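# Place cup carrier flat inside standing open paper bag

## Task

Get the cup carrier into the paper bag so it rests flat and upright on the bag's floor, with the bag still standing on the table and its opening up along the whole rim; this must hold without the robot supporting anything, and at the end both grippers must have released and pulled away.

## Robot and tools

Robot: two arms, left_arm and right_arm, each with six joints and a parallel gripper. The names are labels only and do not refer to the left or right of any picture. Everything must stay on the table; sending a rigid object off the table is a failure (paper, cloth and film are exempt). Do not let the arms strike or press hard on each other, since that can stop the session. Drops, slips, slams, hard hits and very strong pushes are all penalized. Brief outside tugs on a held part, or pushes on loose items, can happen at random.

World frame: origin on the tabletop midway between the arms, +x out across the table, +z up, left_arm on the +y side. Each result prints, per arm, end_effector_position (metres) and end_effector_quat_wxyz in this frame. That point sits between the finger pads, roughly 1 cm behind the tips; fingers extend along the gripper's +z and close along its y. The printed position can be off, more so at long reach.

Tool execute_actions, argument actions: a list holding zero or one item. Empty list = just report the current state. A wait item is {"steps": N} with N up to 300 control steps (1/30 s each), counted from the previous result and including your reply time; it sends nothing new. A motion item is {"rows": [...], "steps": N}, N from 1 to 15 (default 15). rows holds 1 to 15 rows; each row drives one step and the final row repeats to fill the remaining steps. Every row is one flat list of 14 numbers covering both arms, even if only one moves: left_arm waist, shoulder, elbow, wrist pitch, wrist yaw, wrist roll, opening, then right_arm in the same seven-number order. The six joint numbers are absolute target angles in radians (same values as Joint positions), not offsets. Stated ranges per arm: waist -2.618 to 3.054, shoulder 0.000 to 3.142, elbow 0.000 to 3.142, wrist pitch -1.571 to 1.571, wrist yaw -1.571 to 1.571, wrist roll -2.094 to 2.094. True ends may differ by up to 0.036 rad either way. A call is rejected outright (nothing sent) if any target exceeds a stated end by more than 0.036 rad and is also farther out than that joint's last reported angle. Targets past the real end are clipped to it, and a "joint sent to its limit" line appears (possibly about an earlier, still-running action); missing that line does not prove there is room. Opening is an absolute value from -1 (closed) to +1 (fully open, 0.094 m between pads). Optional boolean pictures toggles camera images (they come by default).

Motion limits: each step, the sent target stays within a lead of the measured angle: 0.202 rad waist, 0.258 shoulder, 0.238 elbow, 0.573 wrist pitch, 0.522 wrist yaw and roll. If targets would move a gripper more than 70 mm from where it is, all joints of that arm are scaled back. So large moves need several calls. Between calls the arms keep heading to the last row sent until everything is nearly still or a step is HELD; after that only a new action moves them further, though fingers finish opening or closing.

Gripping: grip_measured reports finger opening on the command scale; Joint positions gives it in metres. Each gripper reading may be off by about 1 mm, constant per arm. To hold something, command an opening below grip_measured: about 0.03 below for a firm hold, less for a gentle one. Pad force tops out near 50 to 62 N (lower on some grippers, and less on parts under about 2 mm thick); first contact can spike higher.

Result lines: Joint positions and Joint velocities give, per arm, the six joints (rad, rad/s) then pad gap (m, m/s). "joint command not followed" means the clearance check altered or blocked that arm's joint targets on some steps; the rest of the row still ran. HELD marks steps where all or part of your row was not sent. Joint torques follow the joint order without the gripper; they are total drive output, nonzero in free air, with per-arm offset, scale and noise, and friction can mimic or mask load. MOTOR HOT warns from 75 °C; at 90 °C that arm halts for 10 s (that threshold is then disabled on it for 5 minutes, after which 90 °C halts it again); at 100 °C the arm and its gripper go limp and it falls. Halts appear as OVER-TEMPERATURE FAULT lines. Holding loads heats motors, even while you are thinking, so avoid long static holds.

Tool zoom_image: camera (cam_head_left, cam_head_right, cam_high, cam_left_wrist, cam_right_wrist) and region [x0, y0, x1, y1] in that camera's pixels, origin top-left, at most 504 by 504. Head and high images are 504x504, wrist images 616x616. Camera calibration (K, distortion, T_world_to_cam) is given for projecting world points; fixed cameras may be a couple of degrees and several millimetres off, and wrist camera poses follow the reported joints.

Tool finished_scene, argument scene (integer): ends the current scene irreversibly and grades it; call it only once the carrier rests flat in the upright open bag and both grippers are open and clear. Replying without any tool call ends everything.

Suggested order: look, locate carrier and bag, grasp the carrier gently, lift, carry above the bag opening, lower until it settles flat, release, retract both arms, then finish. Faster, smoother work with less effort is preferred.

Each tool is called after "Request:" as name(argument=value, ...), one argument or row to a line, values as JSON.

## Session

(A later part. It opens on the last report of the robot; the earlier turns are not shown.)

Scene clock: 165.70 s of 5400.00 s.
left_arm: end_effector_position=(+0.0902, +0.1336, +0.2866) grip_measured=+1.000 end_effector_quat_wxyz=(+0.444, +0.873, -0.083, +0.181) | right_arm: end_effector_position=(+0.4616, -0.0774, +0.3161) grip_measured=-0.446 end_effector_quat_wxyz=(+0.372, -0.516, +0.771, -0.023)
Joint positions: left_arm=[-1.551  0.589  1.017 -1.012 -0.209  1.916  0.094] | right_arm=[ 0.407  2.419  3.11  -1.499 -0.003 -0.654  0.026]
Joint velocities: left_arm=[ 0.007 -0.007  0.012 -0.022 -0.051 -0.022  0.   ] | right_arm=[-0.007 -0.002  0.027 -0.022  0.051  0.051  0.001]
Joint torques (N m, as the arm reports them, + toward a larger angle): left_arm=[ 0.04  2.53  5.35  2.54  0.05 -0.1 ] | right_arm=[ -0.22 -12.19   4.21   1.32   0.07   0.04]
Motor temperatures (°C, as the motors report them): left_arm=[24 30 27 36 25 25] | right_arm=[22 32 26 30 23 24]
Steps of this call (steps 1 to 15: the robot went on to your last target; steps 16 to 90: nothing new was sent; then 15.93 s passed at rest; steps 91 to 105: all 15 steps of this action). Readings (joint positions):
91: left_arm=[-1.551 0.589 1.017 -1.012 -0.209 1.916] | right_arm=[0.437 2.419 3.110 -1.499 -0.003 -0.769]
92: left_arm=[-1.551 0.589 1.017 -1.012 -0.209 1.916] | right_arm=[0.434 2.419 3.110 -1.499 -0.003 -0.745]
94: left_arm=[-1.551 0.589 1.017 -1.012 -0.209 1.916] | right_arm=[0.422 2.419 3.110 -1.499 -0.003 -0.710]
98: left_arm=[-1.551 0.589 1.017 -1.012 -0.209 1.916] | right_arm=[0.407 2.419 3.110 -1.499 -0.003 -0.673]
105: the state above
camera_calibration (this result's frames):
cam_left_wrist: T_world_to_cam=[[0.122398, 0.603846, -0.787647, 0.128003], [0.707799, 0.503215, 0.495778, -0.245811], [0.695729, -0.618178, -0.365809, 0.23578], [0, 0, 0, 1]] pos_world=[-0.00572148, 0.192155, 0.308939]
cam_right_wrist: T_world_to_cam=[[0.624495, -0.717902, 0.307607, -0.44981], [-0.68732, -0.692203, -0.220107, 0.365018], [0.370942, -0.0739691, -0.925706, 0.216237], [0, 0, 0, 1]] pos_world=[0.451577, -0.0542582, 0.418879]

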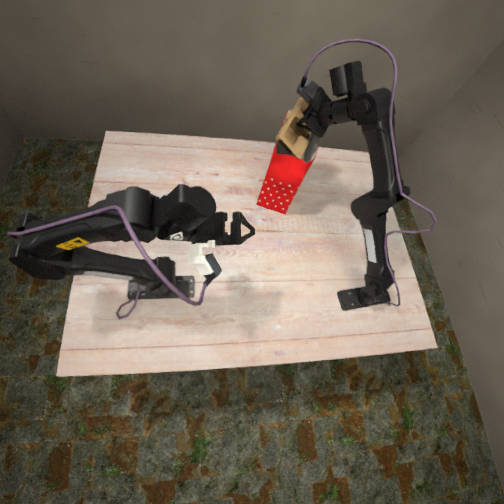

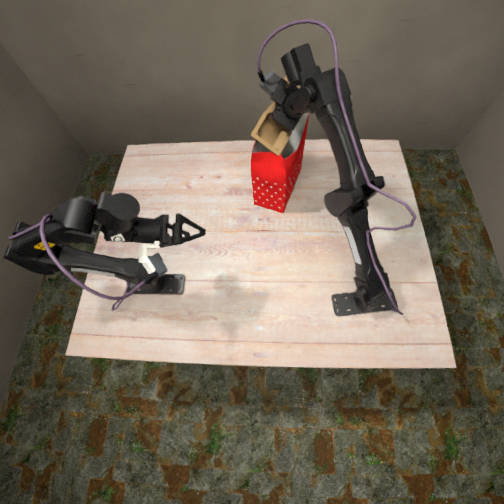

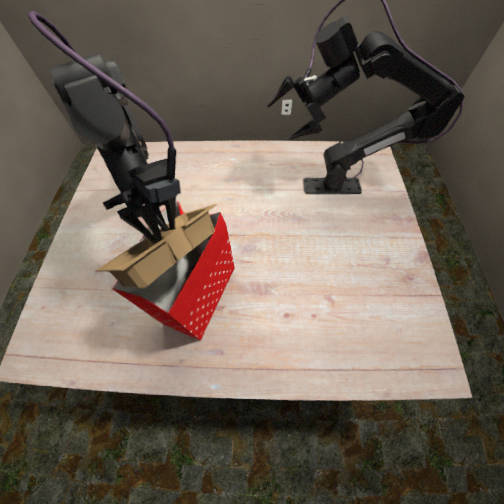

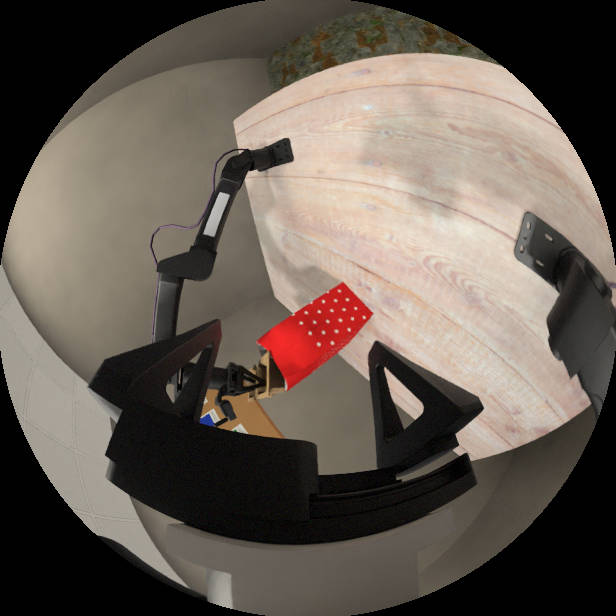

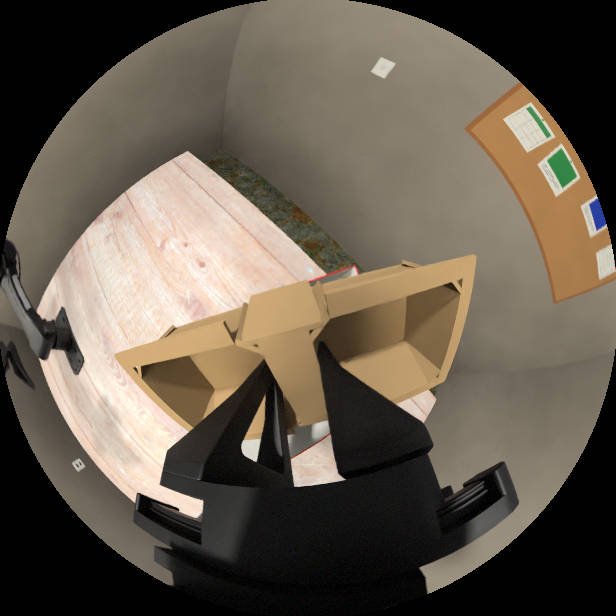

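Request:
execute_actions(
  actions=[
    {"rows":[[-1.55,0.6,1.0,-1.0,-0.2,1.9,1,0.405,2.34,3.14,-1.5,0,-0.7,-0.5],[-1.55,0.6,1.0,-1.0,-0.2,1.9,1,0.405,2.34,3.14,-1.5,0,-0.7,-0.5],[-1.55,0.6,1.0,-1.0,-0.2,1.9,1,0.405,2.34,3.14,-1.5,0,-0.7,-0.5],[-1.55,0.6,1.0,-1.0,-0.2,1.9,1,0.405,2.34,3.14,-1.5,0,-0.7,-0.5],[-1.55,0.6,1.0,-1.0,-0.2,1.9,1,0.405,2.34,3.14,-1.5,0,-0.7,-0.5],[-1.55,0.6,1.0,-1.0,-0.2,1.9,1,0.405,2.34,3.14,-1.5,0,-0.7,-0.5],[-1.55,0.6,1.0,-1.0,-0.2,1.9,1,0.43,2.34,3.14,-1.54,0,-0.78,-0.5]],"steps":15},
  ],
)

Request:
zoom_image(
  camera="cam_high",
  region=[80,140,280,340],
)

Request:
zoom_image(
  camera="cam_head_right",
  region=[210,60,350,200],
)

Scene clock: 195.47 s of 5400.00 s.
left_arm: end_effector_position=(+0.0902, +0.1336, +0.2866) grip_measured=+1.000 end_effector_quat_wxyz=(+0.444, +0.873, -0.083, +0.181) | right_arm: end_effector_position=(+0.4389, -0.0795, +0.3488) grip_measured=-0.446 end_effector_quat_wxyz=(+0.392, -0.558, +0.730, -0.042)
Joint positions: left_arm=[-1.551  0.589  1.017 -1.012 -0.209  1.916  0.094] | right_arm=[ 0.426  2.345  3.11  -1.526 -0.001 -0.762  0.026]
Joint velocities: left_arm=[-0.002 -0.007 -0.002  0.007 -0.037 -0.037  0.   ] | right_arm=[-0.002  0.012  0.012 -0.007  0.037 -0.051  0.001]
Joint torques (N m, as the arm reports them, + toward a larger angle): left_arm=[ 0.04  2.53  5.36  2.54  0.05 -0.1 ] | right_arm=[  0.52 -12.13   7.12   1.28   0.03  -0.06]
Motor temperatures (°C, as the motors report them): left_arm=[24 30 27 37 25 25] | right_arm=[22 33 25 30 23 24]
Steps of this call (steps 1 to 15: the robot went on to your last target; steps 16 to 90: nothing new was sent; then 26.27 s passed at rest; steps 91 to 105: all 15 steps of this action). Readings (joint positions):
91: left_arm=[-1.551 0.589 1.017 -1.012 -0.209 1.916] | right_arm=[0.407 2.414 3.110 -1.499 -0.003 -0.656]
92: left_arm=[-1.551 0.589 1.017 -1.012 -0.209 1.916] | right_arm=[0.407 2.409 3.110 -1.502 -0.003 -0.663]
94: left_arm=[-1.551 0.589 1.017 -1.012 -0.209 1.916] | right_arm=[0.407 2.389 3.110 -1.502 -0.003 -0.674]
98: left_arm=[-1.551 0.589 1.017 -1.012 -0.209 1.916] | right_arm=[0.410 2.351 3.110 -1.507 -0.001 -0.712]
105: the state above
camera_calibration (this result's frames):
cam_left_wrist: T_world_to_cam=[[0.122398, 0.603846, -0.787647, 0.128003], [0.707799, 0.503215, 0.495778, -0.245811], [0.695729, -0.618178, -0.365809, 0.23578], [0, 0, 0, 1]] pos_world=[-0.00572148, 0.192155, 0.308939]
cam_right_wrist: T_world_to_cam=[[0.660925, -0.642616, 0.387586, -0.485141], [-0.600743, -0.762582, -0.239952, 0.31851], [0.449763, -0.0742493, -0.890056, 0.207734], [0, 0, 0, 1]] pos_world=[0.418554, -0.0534452, 0.449356]

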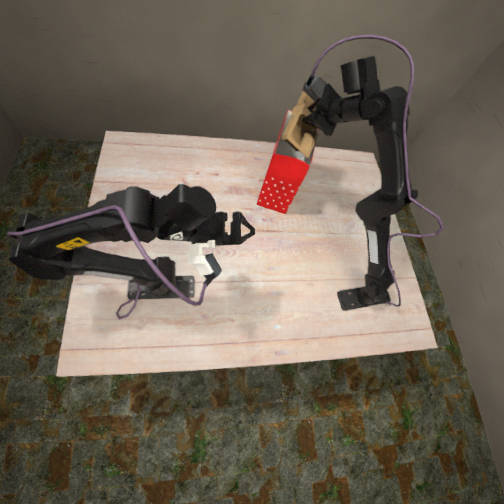

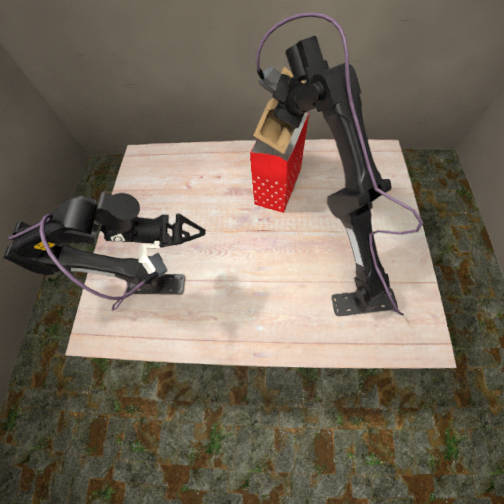

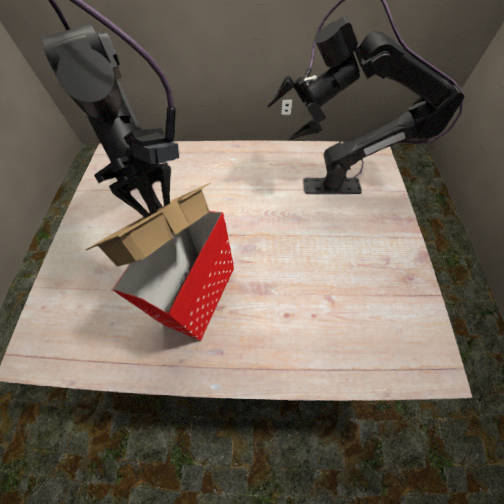

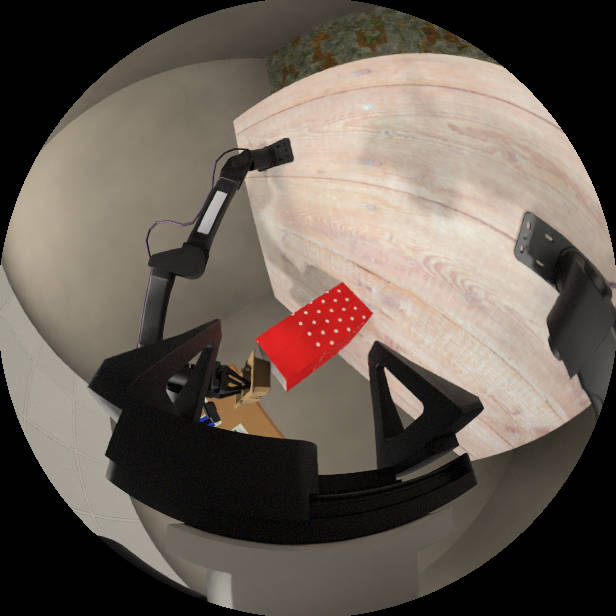

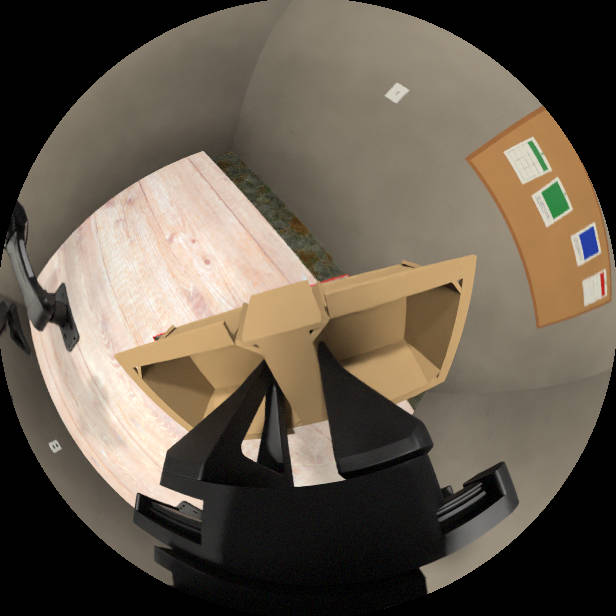

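Region (80, 140, 280, 340) of cam_high's 504x504 image, scaled by 2.520, with more detail than that image has.

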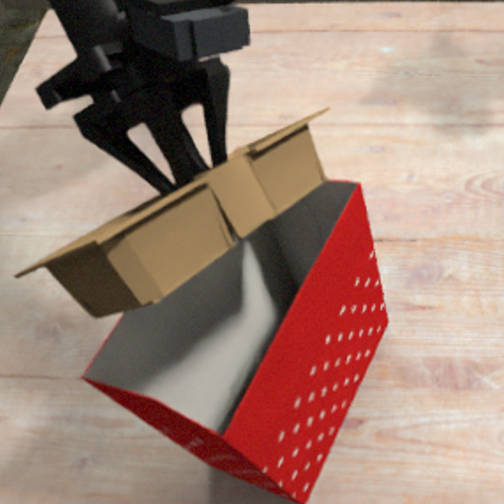

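Region (210, 60, 350, 200) of cam_head_right's 504x504 image, scaled by 3.600, with more detail than that image has.

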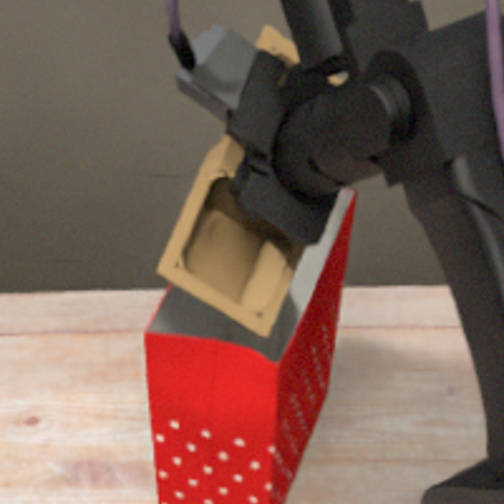

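Request:
execute_actions(
  actions=[
    {"rows":[[-1.55,0.6,1.0,-1.0,-0.2,1.9,1,0.45,2.35,3.12,-1.54,0,-0.78,-0.5],[-1.55,0.6,1.0,-1.0,-0.2,1.9,1,0.45,2.35,3.12,-1.54,0,-0.78,-0.5],[-1.55,0.6,1.0,-1.0,-0.2,1.9,1,0.45,2.35,3.12,-1.54,0,-0.78,-0.5],[-1.55,0.6,1.0,-1.0,-0.2,1.9,1,0.45,2.35,3.12,-1.54,0,-0.78,-0.5],[-1.55,0.6,1.0,-1.0,-0.2,1.9,1,0.45,2.35,3.08,-1.54,0,-0.78,-0.5],[-1.55,0.6,1.0,-1.0,-0.2,1.9,1,0.45,2.35,3.08,-1.54,0,-0.78,-0.5],[-1.55,0.6,1.0,-1.0,-0.2,1.9,1,0.45,2.35,3.08,-1.54,0,-0.78,-0.5],[-1.55,0.6,1.0,-1.0,-0.2,1.9,1,0.45,2.36,3.0,-1.54,0,-0.78,-0.5]],"steps":15},
  ],
)

Request:
zoom_image(
  camera="cam_high",
  region=[80,140,280,340],
)

Request:
zoom_image(
  camera="cam_head_right",
  region=[210,60,350,200],
)

Scene clock: 205.77 s of 5400.00 s.
left_arm: end_effector_position=(+0.0902, +0.1336, +0.2866) grip_measured=+1.000 end_effector_quat_wxyz=(+0.444, +0.873, -0.083, +0.181) | right_arm: end_effector_position=(+0.4393, -0.0673, +0.3039) grip_measured=-0.446 end_effector_quat_wxyz=(+0.332, -0.584, +0.740, -0.035)
Joint positions: left_arm=[-1.551  0.589  1.017 -1.012 -0.209  1.916  0.094] | right_arm=[ 0.445  2.371  3.012 -1.53  -0.    -0.774  0.026]
Joint velocities: left_arm=[ 0.002  0.002  0.012 -0.007 -0.007  0.007  0.   ] | right_arm=[-0.007  0.081 -0.051 -0.037 -0.051 -0.022  0.   ]
Joint torques (N m, as the arm reports them, + toward a larger angle): left_arm=[ 0.    2.55  5.38  2.53  0.04 -0.1 ] | right_arm=[  0.4  -13.66   4.46   1.16   0.06  -0.05]
Motor temperatures (°C, as the motors report them): left_arm=[24 30 27 37 25 25] | right_arm=[22 33 26 30 23 24]
Steps of this call (steps 1 to 30: the robot went on to your last target; steps 31 to 90: nothing new was sent; then 6.80 s passed at rest; steps 91 to 105: all 15 steps of this action). Readings (joint positions):
91: left_arm=[-1.551 0.589 1.017 -1.012 -0.209 1.916] | right_arm=[0.427 2.345 3.110 -1.531 -0.001 -0.774]
92: left_arm=[-1.551 0.589 1.017 -1.012 -0.209 1.916] | right_arm=[0.429 2.345 3.110 -1.531 -0.000 -0.774]
94: left_arm=[-1.551 0.589 1.017 -1.012 -0.209 1.916] | right_arm=[0.437 2.345 3.110 -1.531 -0.000 -0.774]
98: left_arm=[-1.551 0.589 1.017 -1.012 -0.209 1.916] | right_arm=[0.445 2.344 3.083 -1.529 -0.000 -0.774]
105: the state above
camera_calibration (this result's frames):
cam_left_wrist: T_world_to_cam=[[0.122398, 0.603846, -0.787647, 0.128003], [0.707799, 0.503215, 0.495778, -0.245811], [0.695729, -0.618178, -0.365809, 0.23578], [0, 0, 0, 1]] pos_world=[-0.00572148, 0.192155, 0.308939]
cam_right_wrist: T_world_to_cam=[[0.717569, -0.594834, 0.362309, -0.474177], [-0.597422, -0.793073, -0.118836, 0.276985], [0.358025, -0.131178, -0.924451, 0.21546], [0, 0, 0, 1]] pos_world=[0.428592, -0.0341232, 0.403897]

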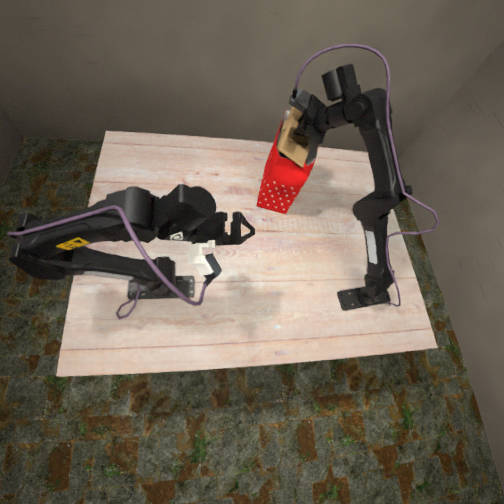

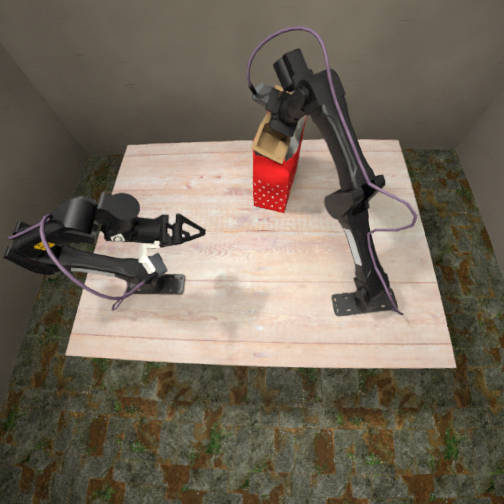

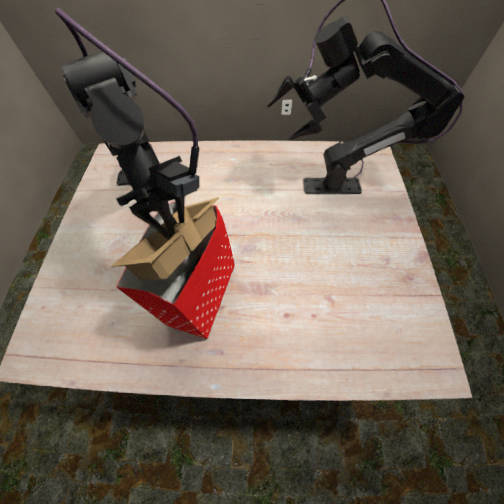

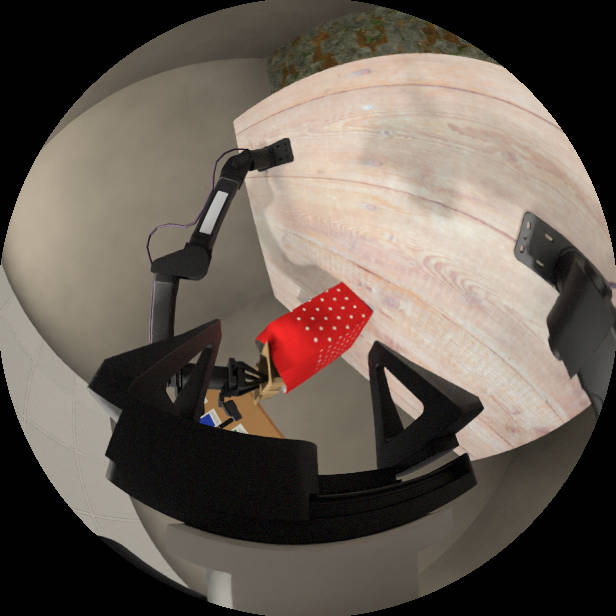

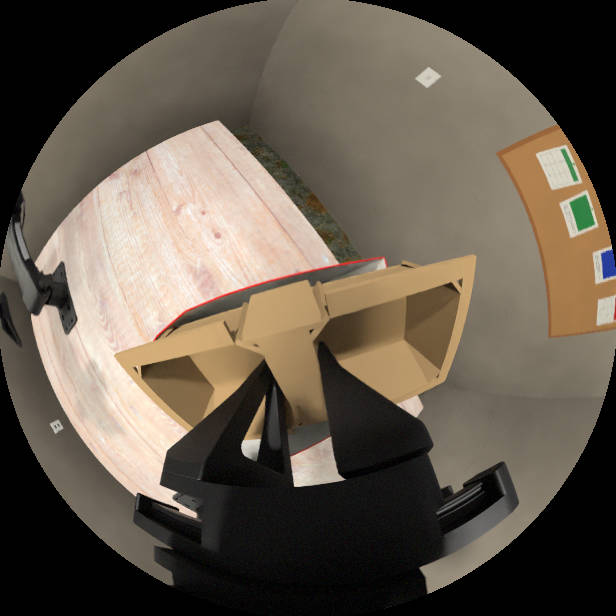

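Region (80, 140, 280, 340) of cam_high's 504x504 image, scaled by 2.520, with more detail than that image has.

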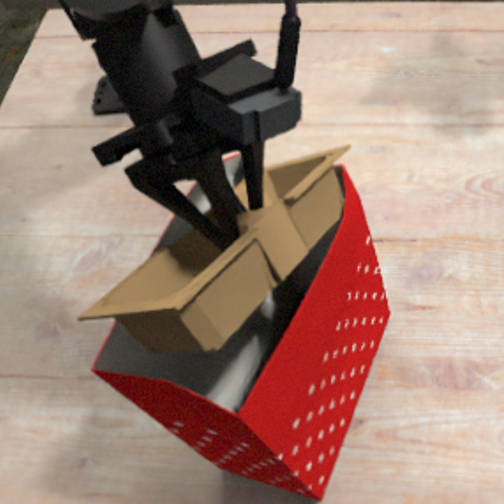

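Region (210, 60, 350, 200) of cam_head_right's 504x504 image, scaled by 3.600, with more detail than that image has.

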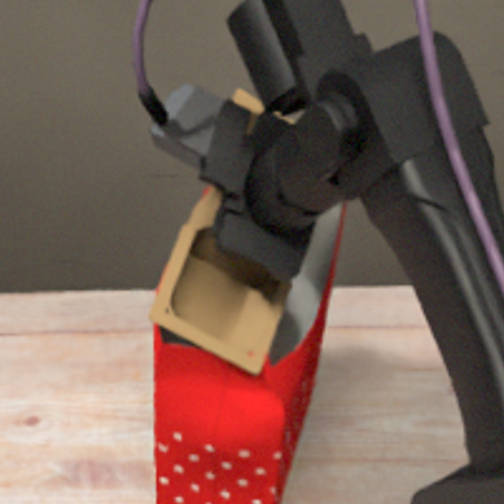

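Request:
execute_actions(
  actions=[
    {"rows":[[-1.55,0.6,1.0,-1.0,-0.2,1.9,1,0.43,2.41,3.02,-1.54,0,-0.8,-0.5]],"steps":15},
  ],
)

Request:
zoom_image(
  camera="cam_high",
  region=[80,140,280,340],
)

Request:
zoom_image(
  camera="cam_head_right",
  region=[210,60,350,200],
)

Scene clock: 211.27 s of 5400.00 s.
left_arm: end_effector_position=(+0.0902, +0.1336, +0.2866) grip_measured=+1.000 end_effector_quat_wxyz=(+0.444, +0.873, -0.083, +0.181) | right_arm: end_effector_position=(+0.4480, -0.0681, +0.2830) grip_measured=-0.446 end_effector_quat_wxyz=(+0.312, -0.592, +0.743, -0.038)
Joint positions: left_arm=[-1.551  0.589  1.017 -1.012 -0.209  1.916  0.094] | right_arm=[ 0.436  2.411  3.01  -1.53   0.001 -0.793  0.026]
Joint velocities: left_arm=[ 0.002  0.007 -0.017 -0.007 -0.037  0.037  0.   ] | right_arm=[-0.007  0.007  0.017  0.022  0.007 -0.007 -0.001]
Joint torques (N m, as the arm reports them, + toward a larger angle): left_arm=[ 0.02  2.55  5.38  2.54  0.04 -0.1 ] | right_arm=[ -0.47 -12.85   6.05   1.09   0.02  -0.13]
Motor temperatures (°C, as the motors report them): left_arm=[24 30 27 37 25 25] | right_arm=[22 34 25 30 23 24]
Steps of this call (steps 1 to 15: the robot went on to your last target; steps 16 to 90: nothing new was sent; then 2.00 s passed at rest; steps 91 to 105: all 15 steps of this action). Readings (joint positions):
91: left_arm=[-1.551 0.589 1.017 -1.012 -0.209 1.916] | right_arm=[0.445 2.376 3.010 -1.530 -0.000 -0.778]
92: left_arm=[-1.551 0.589 1.017 -1.012 -0.209 1.916] | right_arm=[0.444 2.379 3.010 -1.530 -0.000 -0.781]
94: left_arm=[-1.551 0.589 1.017 -1.012 -0.209 1.916] | right_arm=[0.441 2.391 3.010 -1.530 -0.000 -0.785]
98: left_arm=[-1.551 0.589 1.017 -1.012 -0.209 1.916] | right_arm=[0.436 2.409 3.010 -1.530 0.000 -0.790]
105: the state above
camera_calibration (this result's frames):
cam_left_wrist: T_world_to_cam=[[0.122398, 0.603846, -0.787647, 0.128003], [0.707799, 0.503215, 0.495778, -0.245811], [0.695729, -0.618178, -0.365809, 0.23578], [0, 0, 0, 1]] pos_world=[-0.00572148, 0.192155, 0.308939]
cam_right_wrist: T_world_to_cam=[[0.730731, -0.579735, 0.36047, -0.477614], [-0.596642, -0.798953, -0.0754456, 0.266004], [0.331737, -0.159941, -0.929715, 0.204179], [0, 0, 0, 1]] pos_world=[0.439983, -0.0317085, 0.382062]

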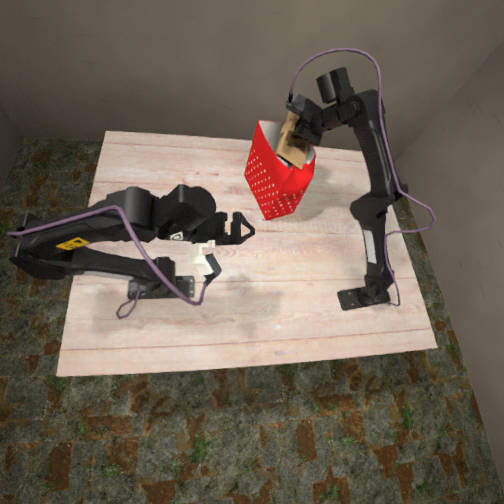

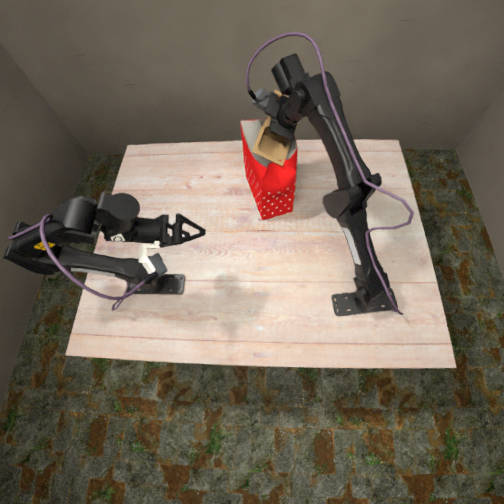

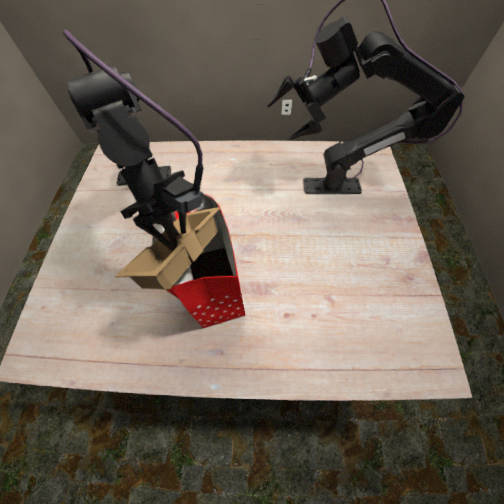

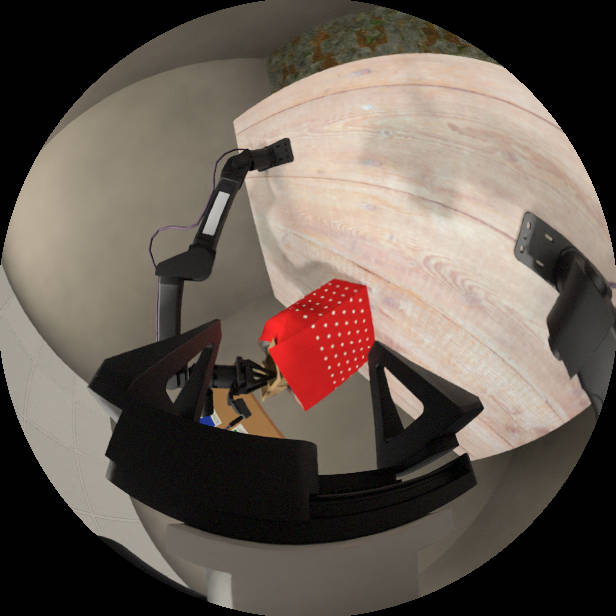

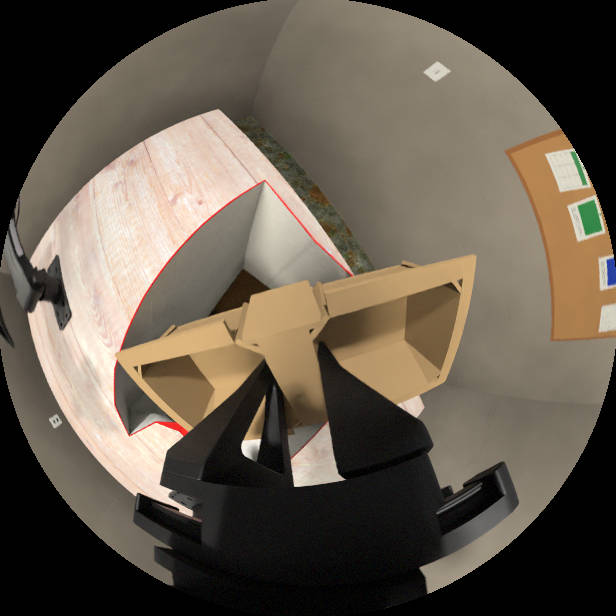

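Region (80, 140, 280, 340) of cam_high's 504x504 image, scaled by 2.520, with more detail than that image has.

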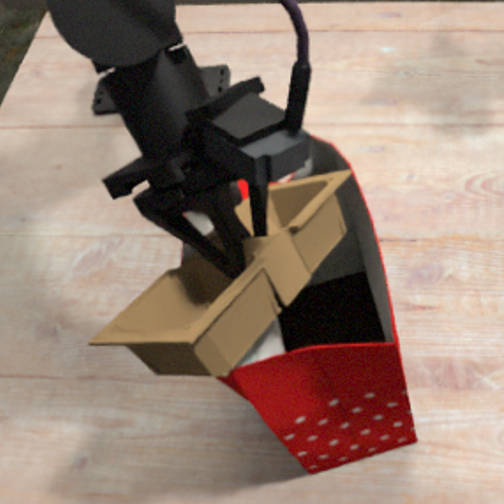

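Region (210, 60, 350, 200) of cam_head_right's 504x504 image, scaled by 3.600, with more detail than that image has.

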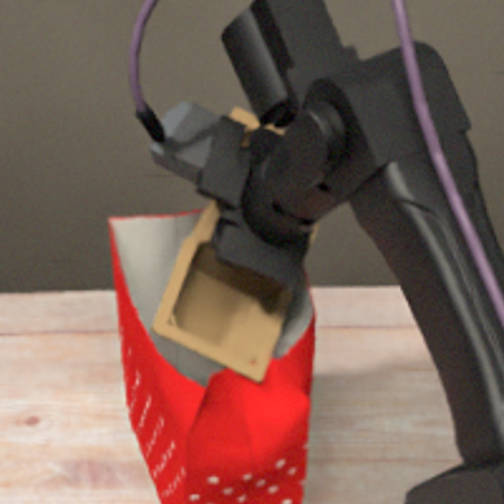

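Request:
execute_actions(
  actions=[
    {"rows":[[-1.55,0.6,1.0,-1.0,-0.2,1.9,1,0.43,2.36,3.14,-1.54,0,-0.8,-0.5],[-1.55,0.6,1.0,-1.0,-0.2,1.9,1,0.43,2.36,3.14,-1.54,0,-0.8,-0.5],[-1.55,0.6,1.0,-1.0,-0.2,1.9,1,0.43,2.36,3.14,-1.54,0,-0.8,-0.5],[-1.55,0.6,1.0,-1.0,-0.2,1.9,1,0.43,2.36,3.14,-1.54,0,-0.8,-0.5],[-1.55,0.6,1.0,-1.0,-0.2,1.9,1,0.43,2.2,3.14,-1.54,0,-0.8,-0.5]],"steps":15},
  ],
  pictures=false,
)

Request:
execute_actions(
  actions=[
    {"rows":[[-1.55,0.6,1.0,-1.0,-0.2,1.9,1,0.3,2.0,3.0,-1.54,0,-0.8,-0.5]],"steps":15},
  ],
)

Scene clock: 218.90 s of 5400.00 s.
left_arm: end_effector_position=(+0.0902, +0.1336, +0.2866) grip_measured=+1.000 end_effector_quat_wxyz=(+0.444, +0.873, -0.083, +0.181) | right_arm: end_effector_position=(+0.3943, -0.1012, +0.4334) grip_measured=-0.446 end_effector_quat_wxyz=(+0.471, -0.549, +0.688, -0.057)
Joint positions: left_arm=[-1.551  0.589  1.017 -1.012 -0.209  1.916  0.094] | right_arm=[ 0.436  2.177  3.132 -1.538  0.001 -0.794  0.026]
Joint velocities: left_arm=[-0.022 -0.002 -0.007  0.066 -0.007  0.022  0.   ] | right_arm=[-0.002 -0.095  0.037  0.007 -0.066 -0.037  0.001]
Joint torques (N m, as the arm reports them, + toward a larger angle): left_arm=[ 0.04  2.56  5.37  2.54  0.04 -0.1 ] | right_arm=[-0.35 -6.82  4.43  1.58 -0.03 -0.09]
Motor temperatures (°C, as the motors report them): left_arm=[24 30 27 38 25 25] | right_arm=[22 34 26 30 23 24]
Steps of this call (steps 1 to 15: the robot went on to your last target; steps 16 to 90: nothing new was sent; then 4.13 s passed at rest; steps 91 to 105: all 15 steps of this action). Readings (joint positions):
91: left_arm=[-1.551 0.589 1.017 -1.012 -0.209 1.916] | right_arm=[0.436 2.413 3.030 -1.535 0.001 -0.793]
92: left_arm=[-1.551 0.589 1.017 -1.012 -0.209 1.916] | right_arm=[0.436 2.415 3.053 -1.538 0.001 -0.794]
94: left_arm=[-1.551 0.589 1.017 -1.012 -0.209 1.916] | right_arm=[0.436 2.404 3.087 -1.539 0.001 -0.794]
98: left_arm=[-1.551 0.589 1.017 -1.012 -0.209 1.916] | right_arm=[0.436 2.309 3.091 -1.541 0.001 -0.794]
105: the state above

Scene clock: 219.40 s of 5400.00 s.
left_arm: end_effector_position=(+0.0902, +0.1336, +0.2866) grip_measured=+1.000 end_effector_quat_wxyz=(+0.444, +0.873, -0.083, +0.181) | right_arm: end_effector_position=(+0.3812, -0.1813, +0.4741) grip_measured=-0.446 end_effector_quat_wxyz=(+0.489, -0.490, +0.715, -0.099)
Joint positions: left_arm=[-1.551  0.589  1.017 -1.012 -0.209  1.916  0.094] | right_arm=[ 0.293  1.997  3.015 -1.545  0.007 -0.795  0.026]
Joint velocities: left_arm=[ 0.022 -0.032  0.017 -0.022 -0.051  0.066  0.   ] | right_arm=[-0.007  0.022 -0.002 -0.007  0.037 -0.022 -0.   ]
Joint torques (N m, as the arm reports them, + toward a larger angle): left_arm=[ 0.05  2.53  5.36  2.54  0.05 -0.1 ] | right_arm=[ 0.62 -7.54  2.51  1.7  -0.06 -0.05]
Motor temperatures (°C, as the motors report them): left_arm=[24 30 27 38 25 25] | right_arm=[22 34 26 30 23 24]
Steps of this call (steps 1 to 15: all 15 steps of this action). Readings (joint positions):
1: left_arm=[-1.551 0.589 1.017 -1.012 -0.209 1.916] | right_arm=[0.423 2.150 3.100 -1.533 -0.008 -0.795]
2: left_arm=[-1.551 0.589 1.017 -1.012 -0.209 1.916] | right_arm=[0.399 2.118 3.053 -1.536 -0.014 -0.795]
4: left_arm=[-1.551 0.589 1.017 -1.012 -0.209 1.916] | right_arm=[0.332 2.069 3.016 -1.545 -0.008 -0.795]
8: left_arm=[-1.551 0.589 1.017 -1.012 -0.209 1.916] | right_arm=[0.286 2.005 3.015 -1.545 0.009 -0.795]
15: the state above
camera_calibration (this result's frames):
cam_left_wrist: T_world_to_cam=[[0.122398, 0.603846, -0.787647, 0.128003], [0.707799, 0.503215, 0.495778, -0.245811], [0.695729, -0.618178, -0.365809, 0.23578], [0, 0, 0, 1]] pos_world=[-0.00572148, 0.192155, 0.308939]
cam_right_wrist: T_world_to_cam=[[0.48271, -0.744489, 0.461224, -0.546397], [-0.610355, -0.663659, -0.432462, 0.349124], [0.628059, -0.0727571, -0.774757, 0.215354], [0, 0, 0, 1]] pos_world=[0.341586, -0.159419, 0.569842]

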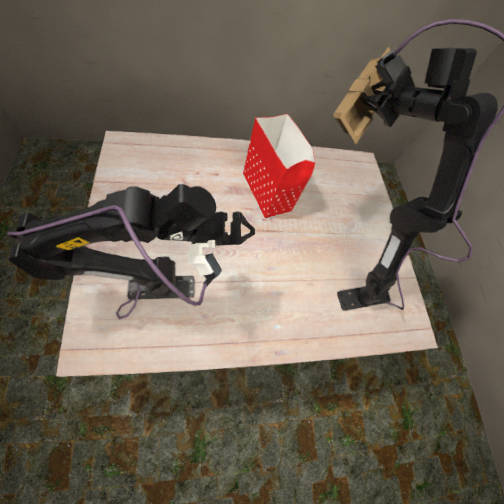

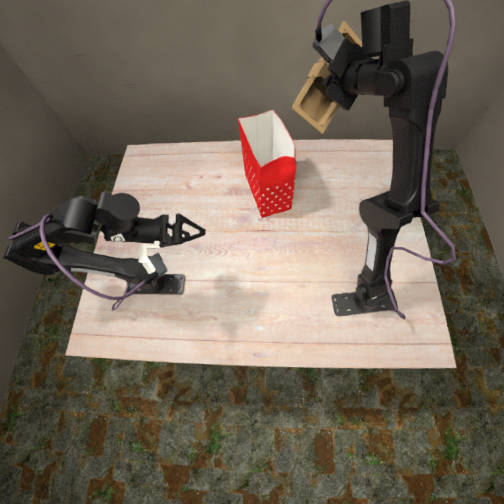

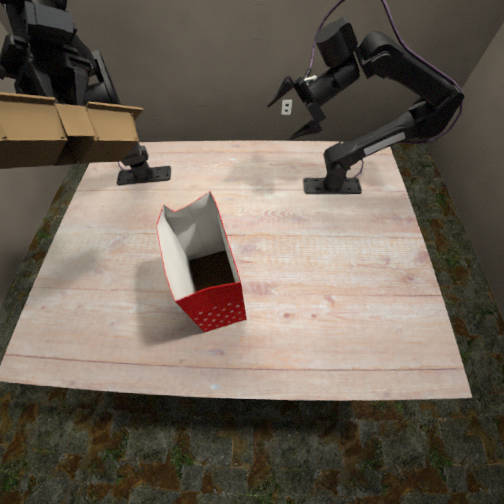

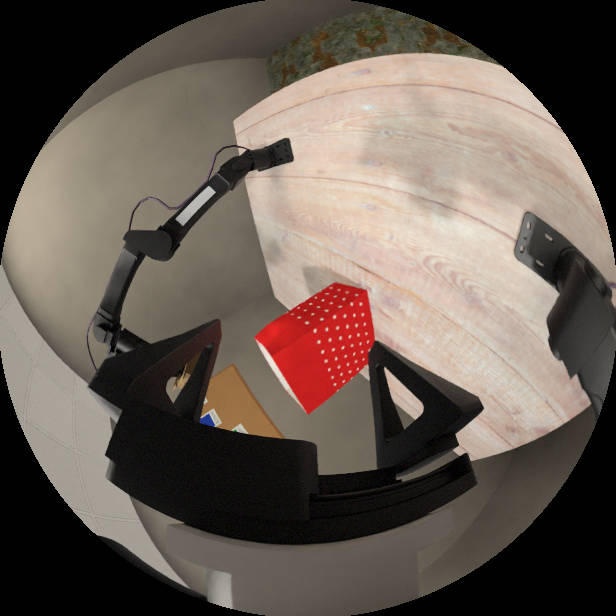

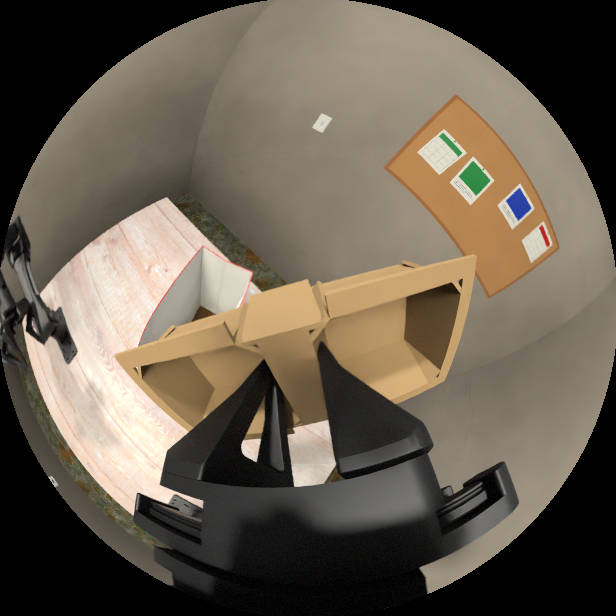

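Request:
execute_actions(
  actions=[
    {"rows":[[-1.55,0.6,1.0,-1.0,-0.2,1.9,1,0.52,2.1,3.1,-1.54,0,-1.47,-0.5]],"steps":15},
  ],
  pictures=false,
)

Request:
execute_actions(
  actions=[
    {"rows":[[-1.55,0.6,1.0,-1.0,-0.2,1.9,1,0.54,2.28,3.14,-1.54,0,-1.47,-0.5]],"steps":15},
  ],
)

Request:
zoom_image(
  camera="cam_high",
  region=[100,140,300,340],
)

Request:
zoom_image(
  camera="cam_head_right",
  region=[190,50,340,200],
)

Scene clock: 233.20 s of 5400.00 s.
left_arm: end_effector_position=(+0.0902, +0.1336, +0.2866) grip_measured=+1.000 end_effector_quat_wxyz=(+0.444, +0.873, -0.083, +0.181) | right_arm: end_effector_position=(+0.3594, -0.0735, +0.4410) grip_measured=-0.445 end_effector_quat_wxyz=(-0.436, +0.761, -0.445, +0.182)
Joint positions: left_arm=[-1.551  0.589  1.017 -1.012 -0.209  1.916  0.094] | right_arm=[ 0.526  2.118  3.072 -1.541 -0.003 -1.439  0.026]
Joint velocities: left_arm=[-0.007 -0.002  0.007 -0.007  0.022  0.022  0.   ] | right_arm=[-0.022 -0.007 -0.007 -0.022 -0.037 -0.227 -0.001]
Joint torques (N m, as the arm reports them, + toward a larger angle): left_arm=[ 0.01  2.54  5.35  2.53  0.04 -0.1 ] | right_arm=[ -0.55 -10.73   6.23   1.6    0.05  -0.02]
Motor temperatures (°C, as the motors report them): left_arm=[24 30 27 38 25 25] | right_arm=[22 32 25 31 23 24]
Steps of this call (steps 1 to 15: the robot went on to your last target; steps 16 to 90: nothing new was sent; then 10.30 s passed at rest; steps 91 to 105: all 15 steps of this action). Readings (joint positions):
91: left_arm=[-1.551 0.589 1.017 -1.012 -0.209 1.916] | right_arm=[0.314 2.010 3.032 -1.547 0.022 -0.869]
92: left_arm=[-1.551 0.589 1.017 -1.012 -0.209 1.916] | right_arm=[0.356 2.026 3.053 -1.544 0.031 -0.956]
94: left_arm=[-1.551 0.589 1.017 -1.012 -0.209 1.916] | right_arm=[0.463 2.060 3.072 -1.539 0.022 -1.136]
98: left_arm=[-1.551 0.589 1.017 -1.012 -0.209 1.916] | right_arm=[0.540 2.114 3.072 -1.539 -0.006 -1.333]
105: the state above

Scene clock: 233.70 s of 5400.00 s.
left_arm: end_effector_position=(+0.0902, +0.1336, +0.2866) grip_measured=+1.000 end_effector_quat_wxyz=(+0.444, +0.873, -0.083, +0.181) | right_arm: end_effector_position=(+0.3972, -0.0415, +0.3716) grip_measured=-0.445 end_effector_quat_wxyz=(-0.380, +0.793, -0.447, +0.163)
Joint positions: left_arm=[-1.551  0.589  1.017 -1.012 -0.209  1.916  0.094] | right_arm=[ 0.532  2.306  3.13  -1.542 -0.002 -1.465  0.026]
Joint velocities: left_arm=[-0.012  0.017  0.002  0.007  0.022 -0.037  0.   ] | right_arm=[-0.002 -0.129 -0.002 -0.081  0.051 -0.037  0.   ]
Joint torques (N m, as the arm reports them, + toward a larger angle): left_arm=[ 0.03  2.53  5.35  2.54  0.04 -0.1 ] | right_arm=[  0.55 -12.71   5.49   1.5    0.02  -0.05]
Motor temperatures (°C, as the motors report them): left_arm=[24 30 27 38 25 25] | right_arm=[22 32 25 31 23 24]
Steps of this call (steps 1 to 15: all 15 steps of this action). Readings (joint positions):
1: left_arm=[-1.551 0.589 1.017 -1.012 -0.209 1.916] | right_arm=[0.527 2.138 3.093 -1.543 -0.003 -1.445]
2: left_arm=[-1.551 0.589 1.017 -1.012 -0.209 1.916] | right_arm=[0.528 2.163 3.120 -1.538 -0.003 -1.449]
4: left_arm=[-1.551 0.589 1.017 -1.012 -0.209 1.916] | right_arm=[0.530 2.213 3.130 -1.531 -0.003 -1.455]
8: left_arm=[-1.551 0.589 1.017 -1.012 -0.209 1.916] | right_arm=[0.532 2.304 3.130 -1.534 -0.003 -1.462]
15: the state above
camera_calibration (this result's frames):
cam_left_wrist: T_world_to_cam=[[0.122398, 0.603846, -0.787647, 0.128003], [0.707799, 0.503215, 0.495778, -0.245811], [0.695729, -0.618178, -0.365809, 0.23578], [0, 0, 0, 1]] pos_world=[-0.00572148, 0.192155, 0.308939]
cam_right_wrist: T_world_to_cam=[[0.657656, 0.00500387, 0.753302, -0.549695], [-0.0264949, -0.999206, 0.0297681, -0.0102185], [0.752853, -0.0395358, -0.657001, 0.0441199], [0, 0, 0, 1]] pos_world=[0.328024, -0.00571548, 0.443378]

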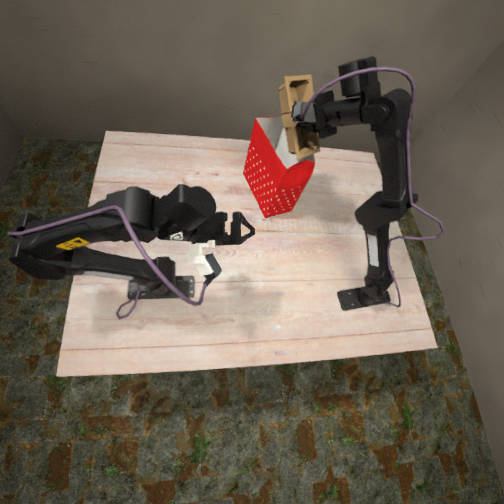

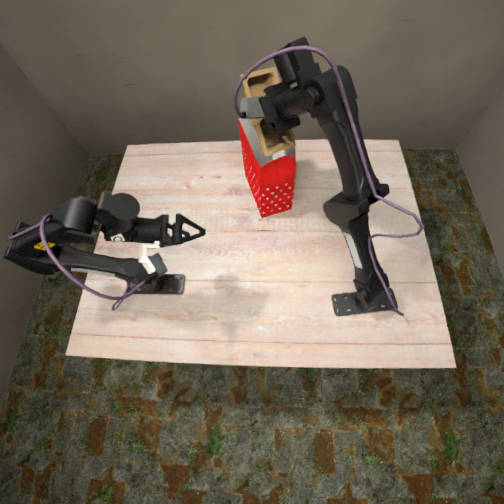

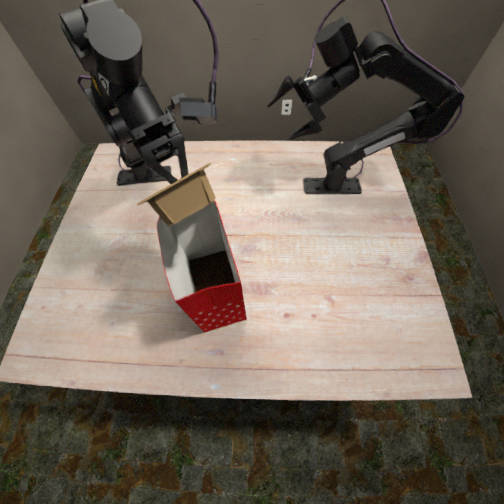

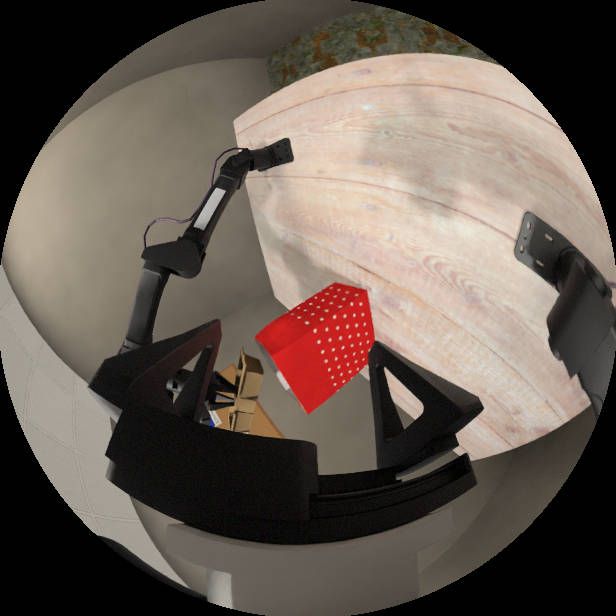

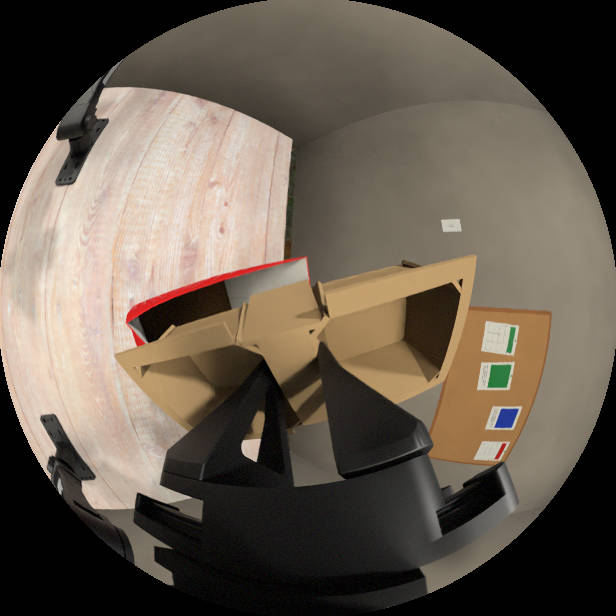

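Region (100, 140, 300, 340) of cam_high's 504x504 image, scaled by 2.520, with more detail than that image has.

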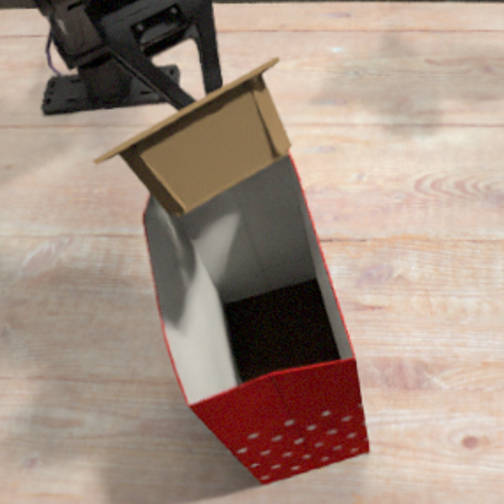

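Region (190, 50, 340, 200) of cam_head_right's 504x504 image, scaled by 3.360, with more detail than that image has.

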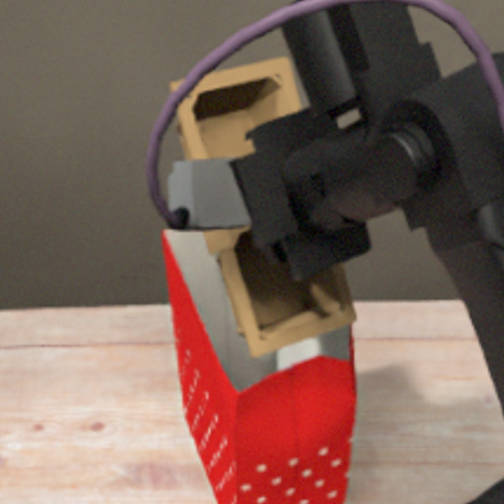

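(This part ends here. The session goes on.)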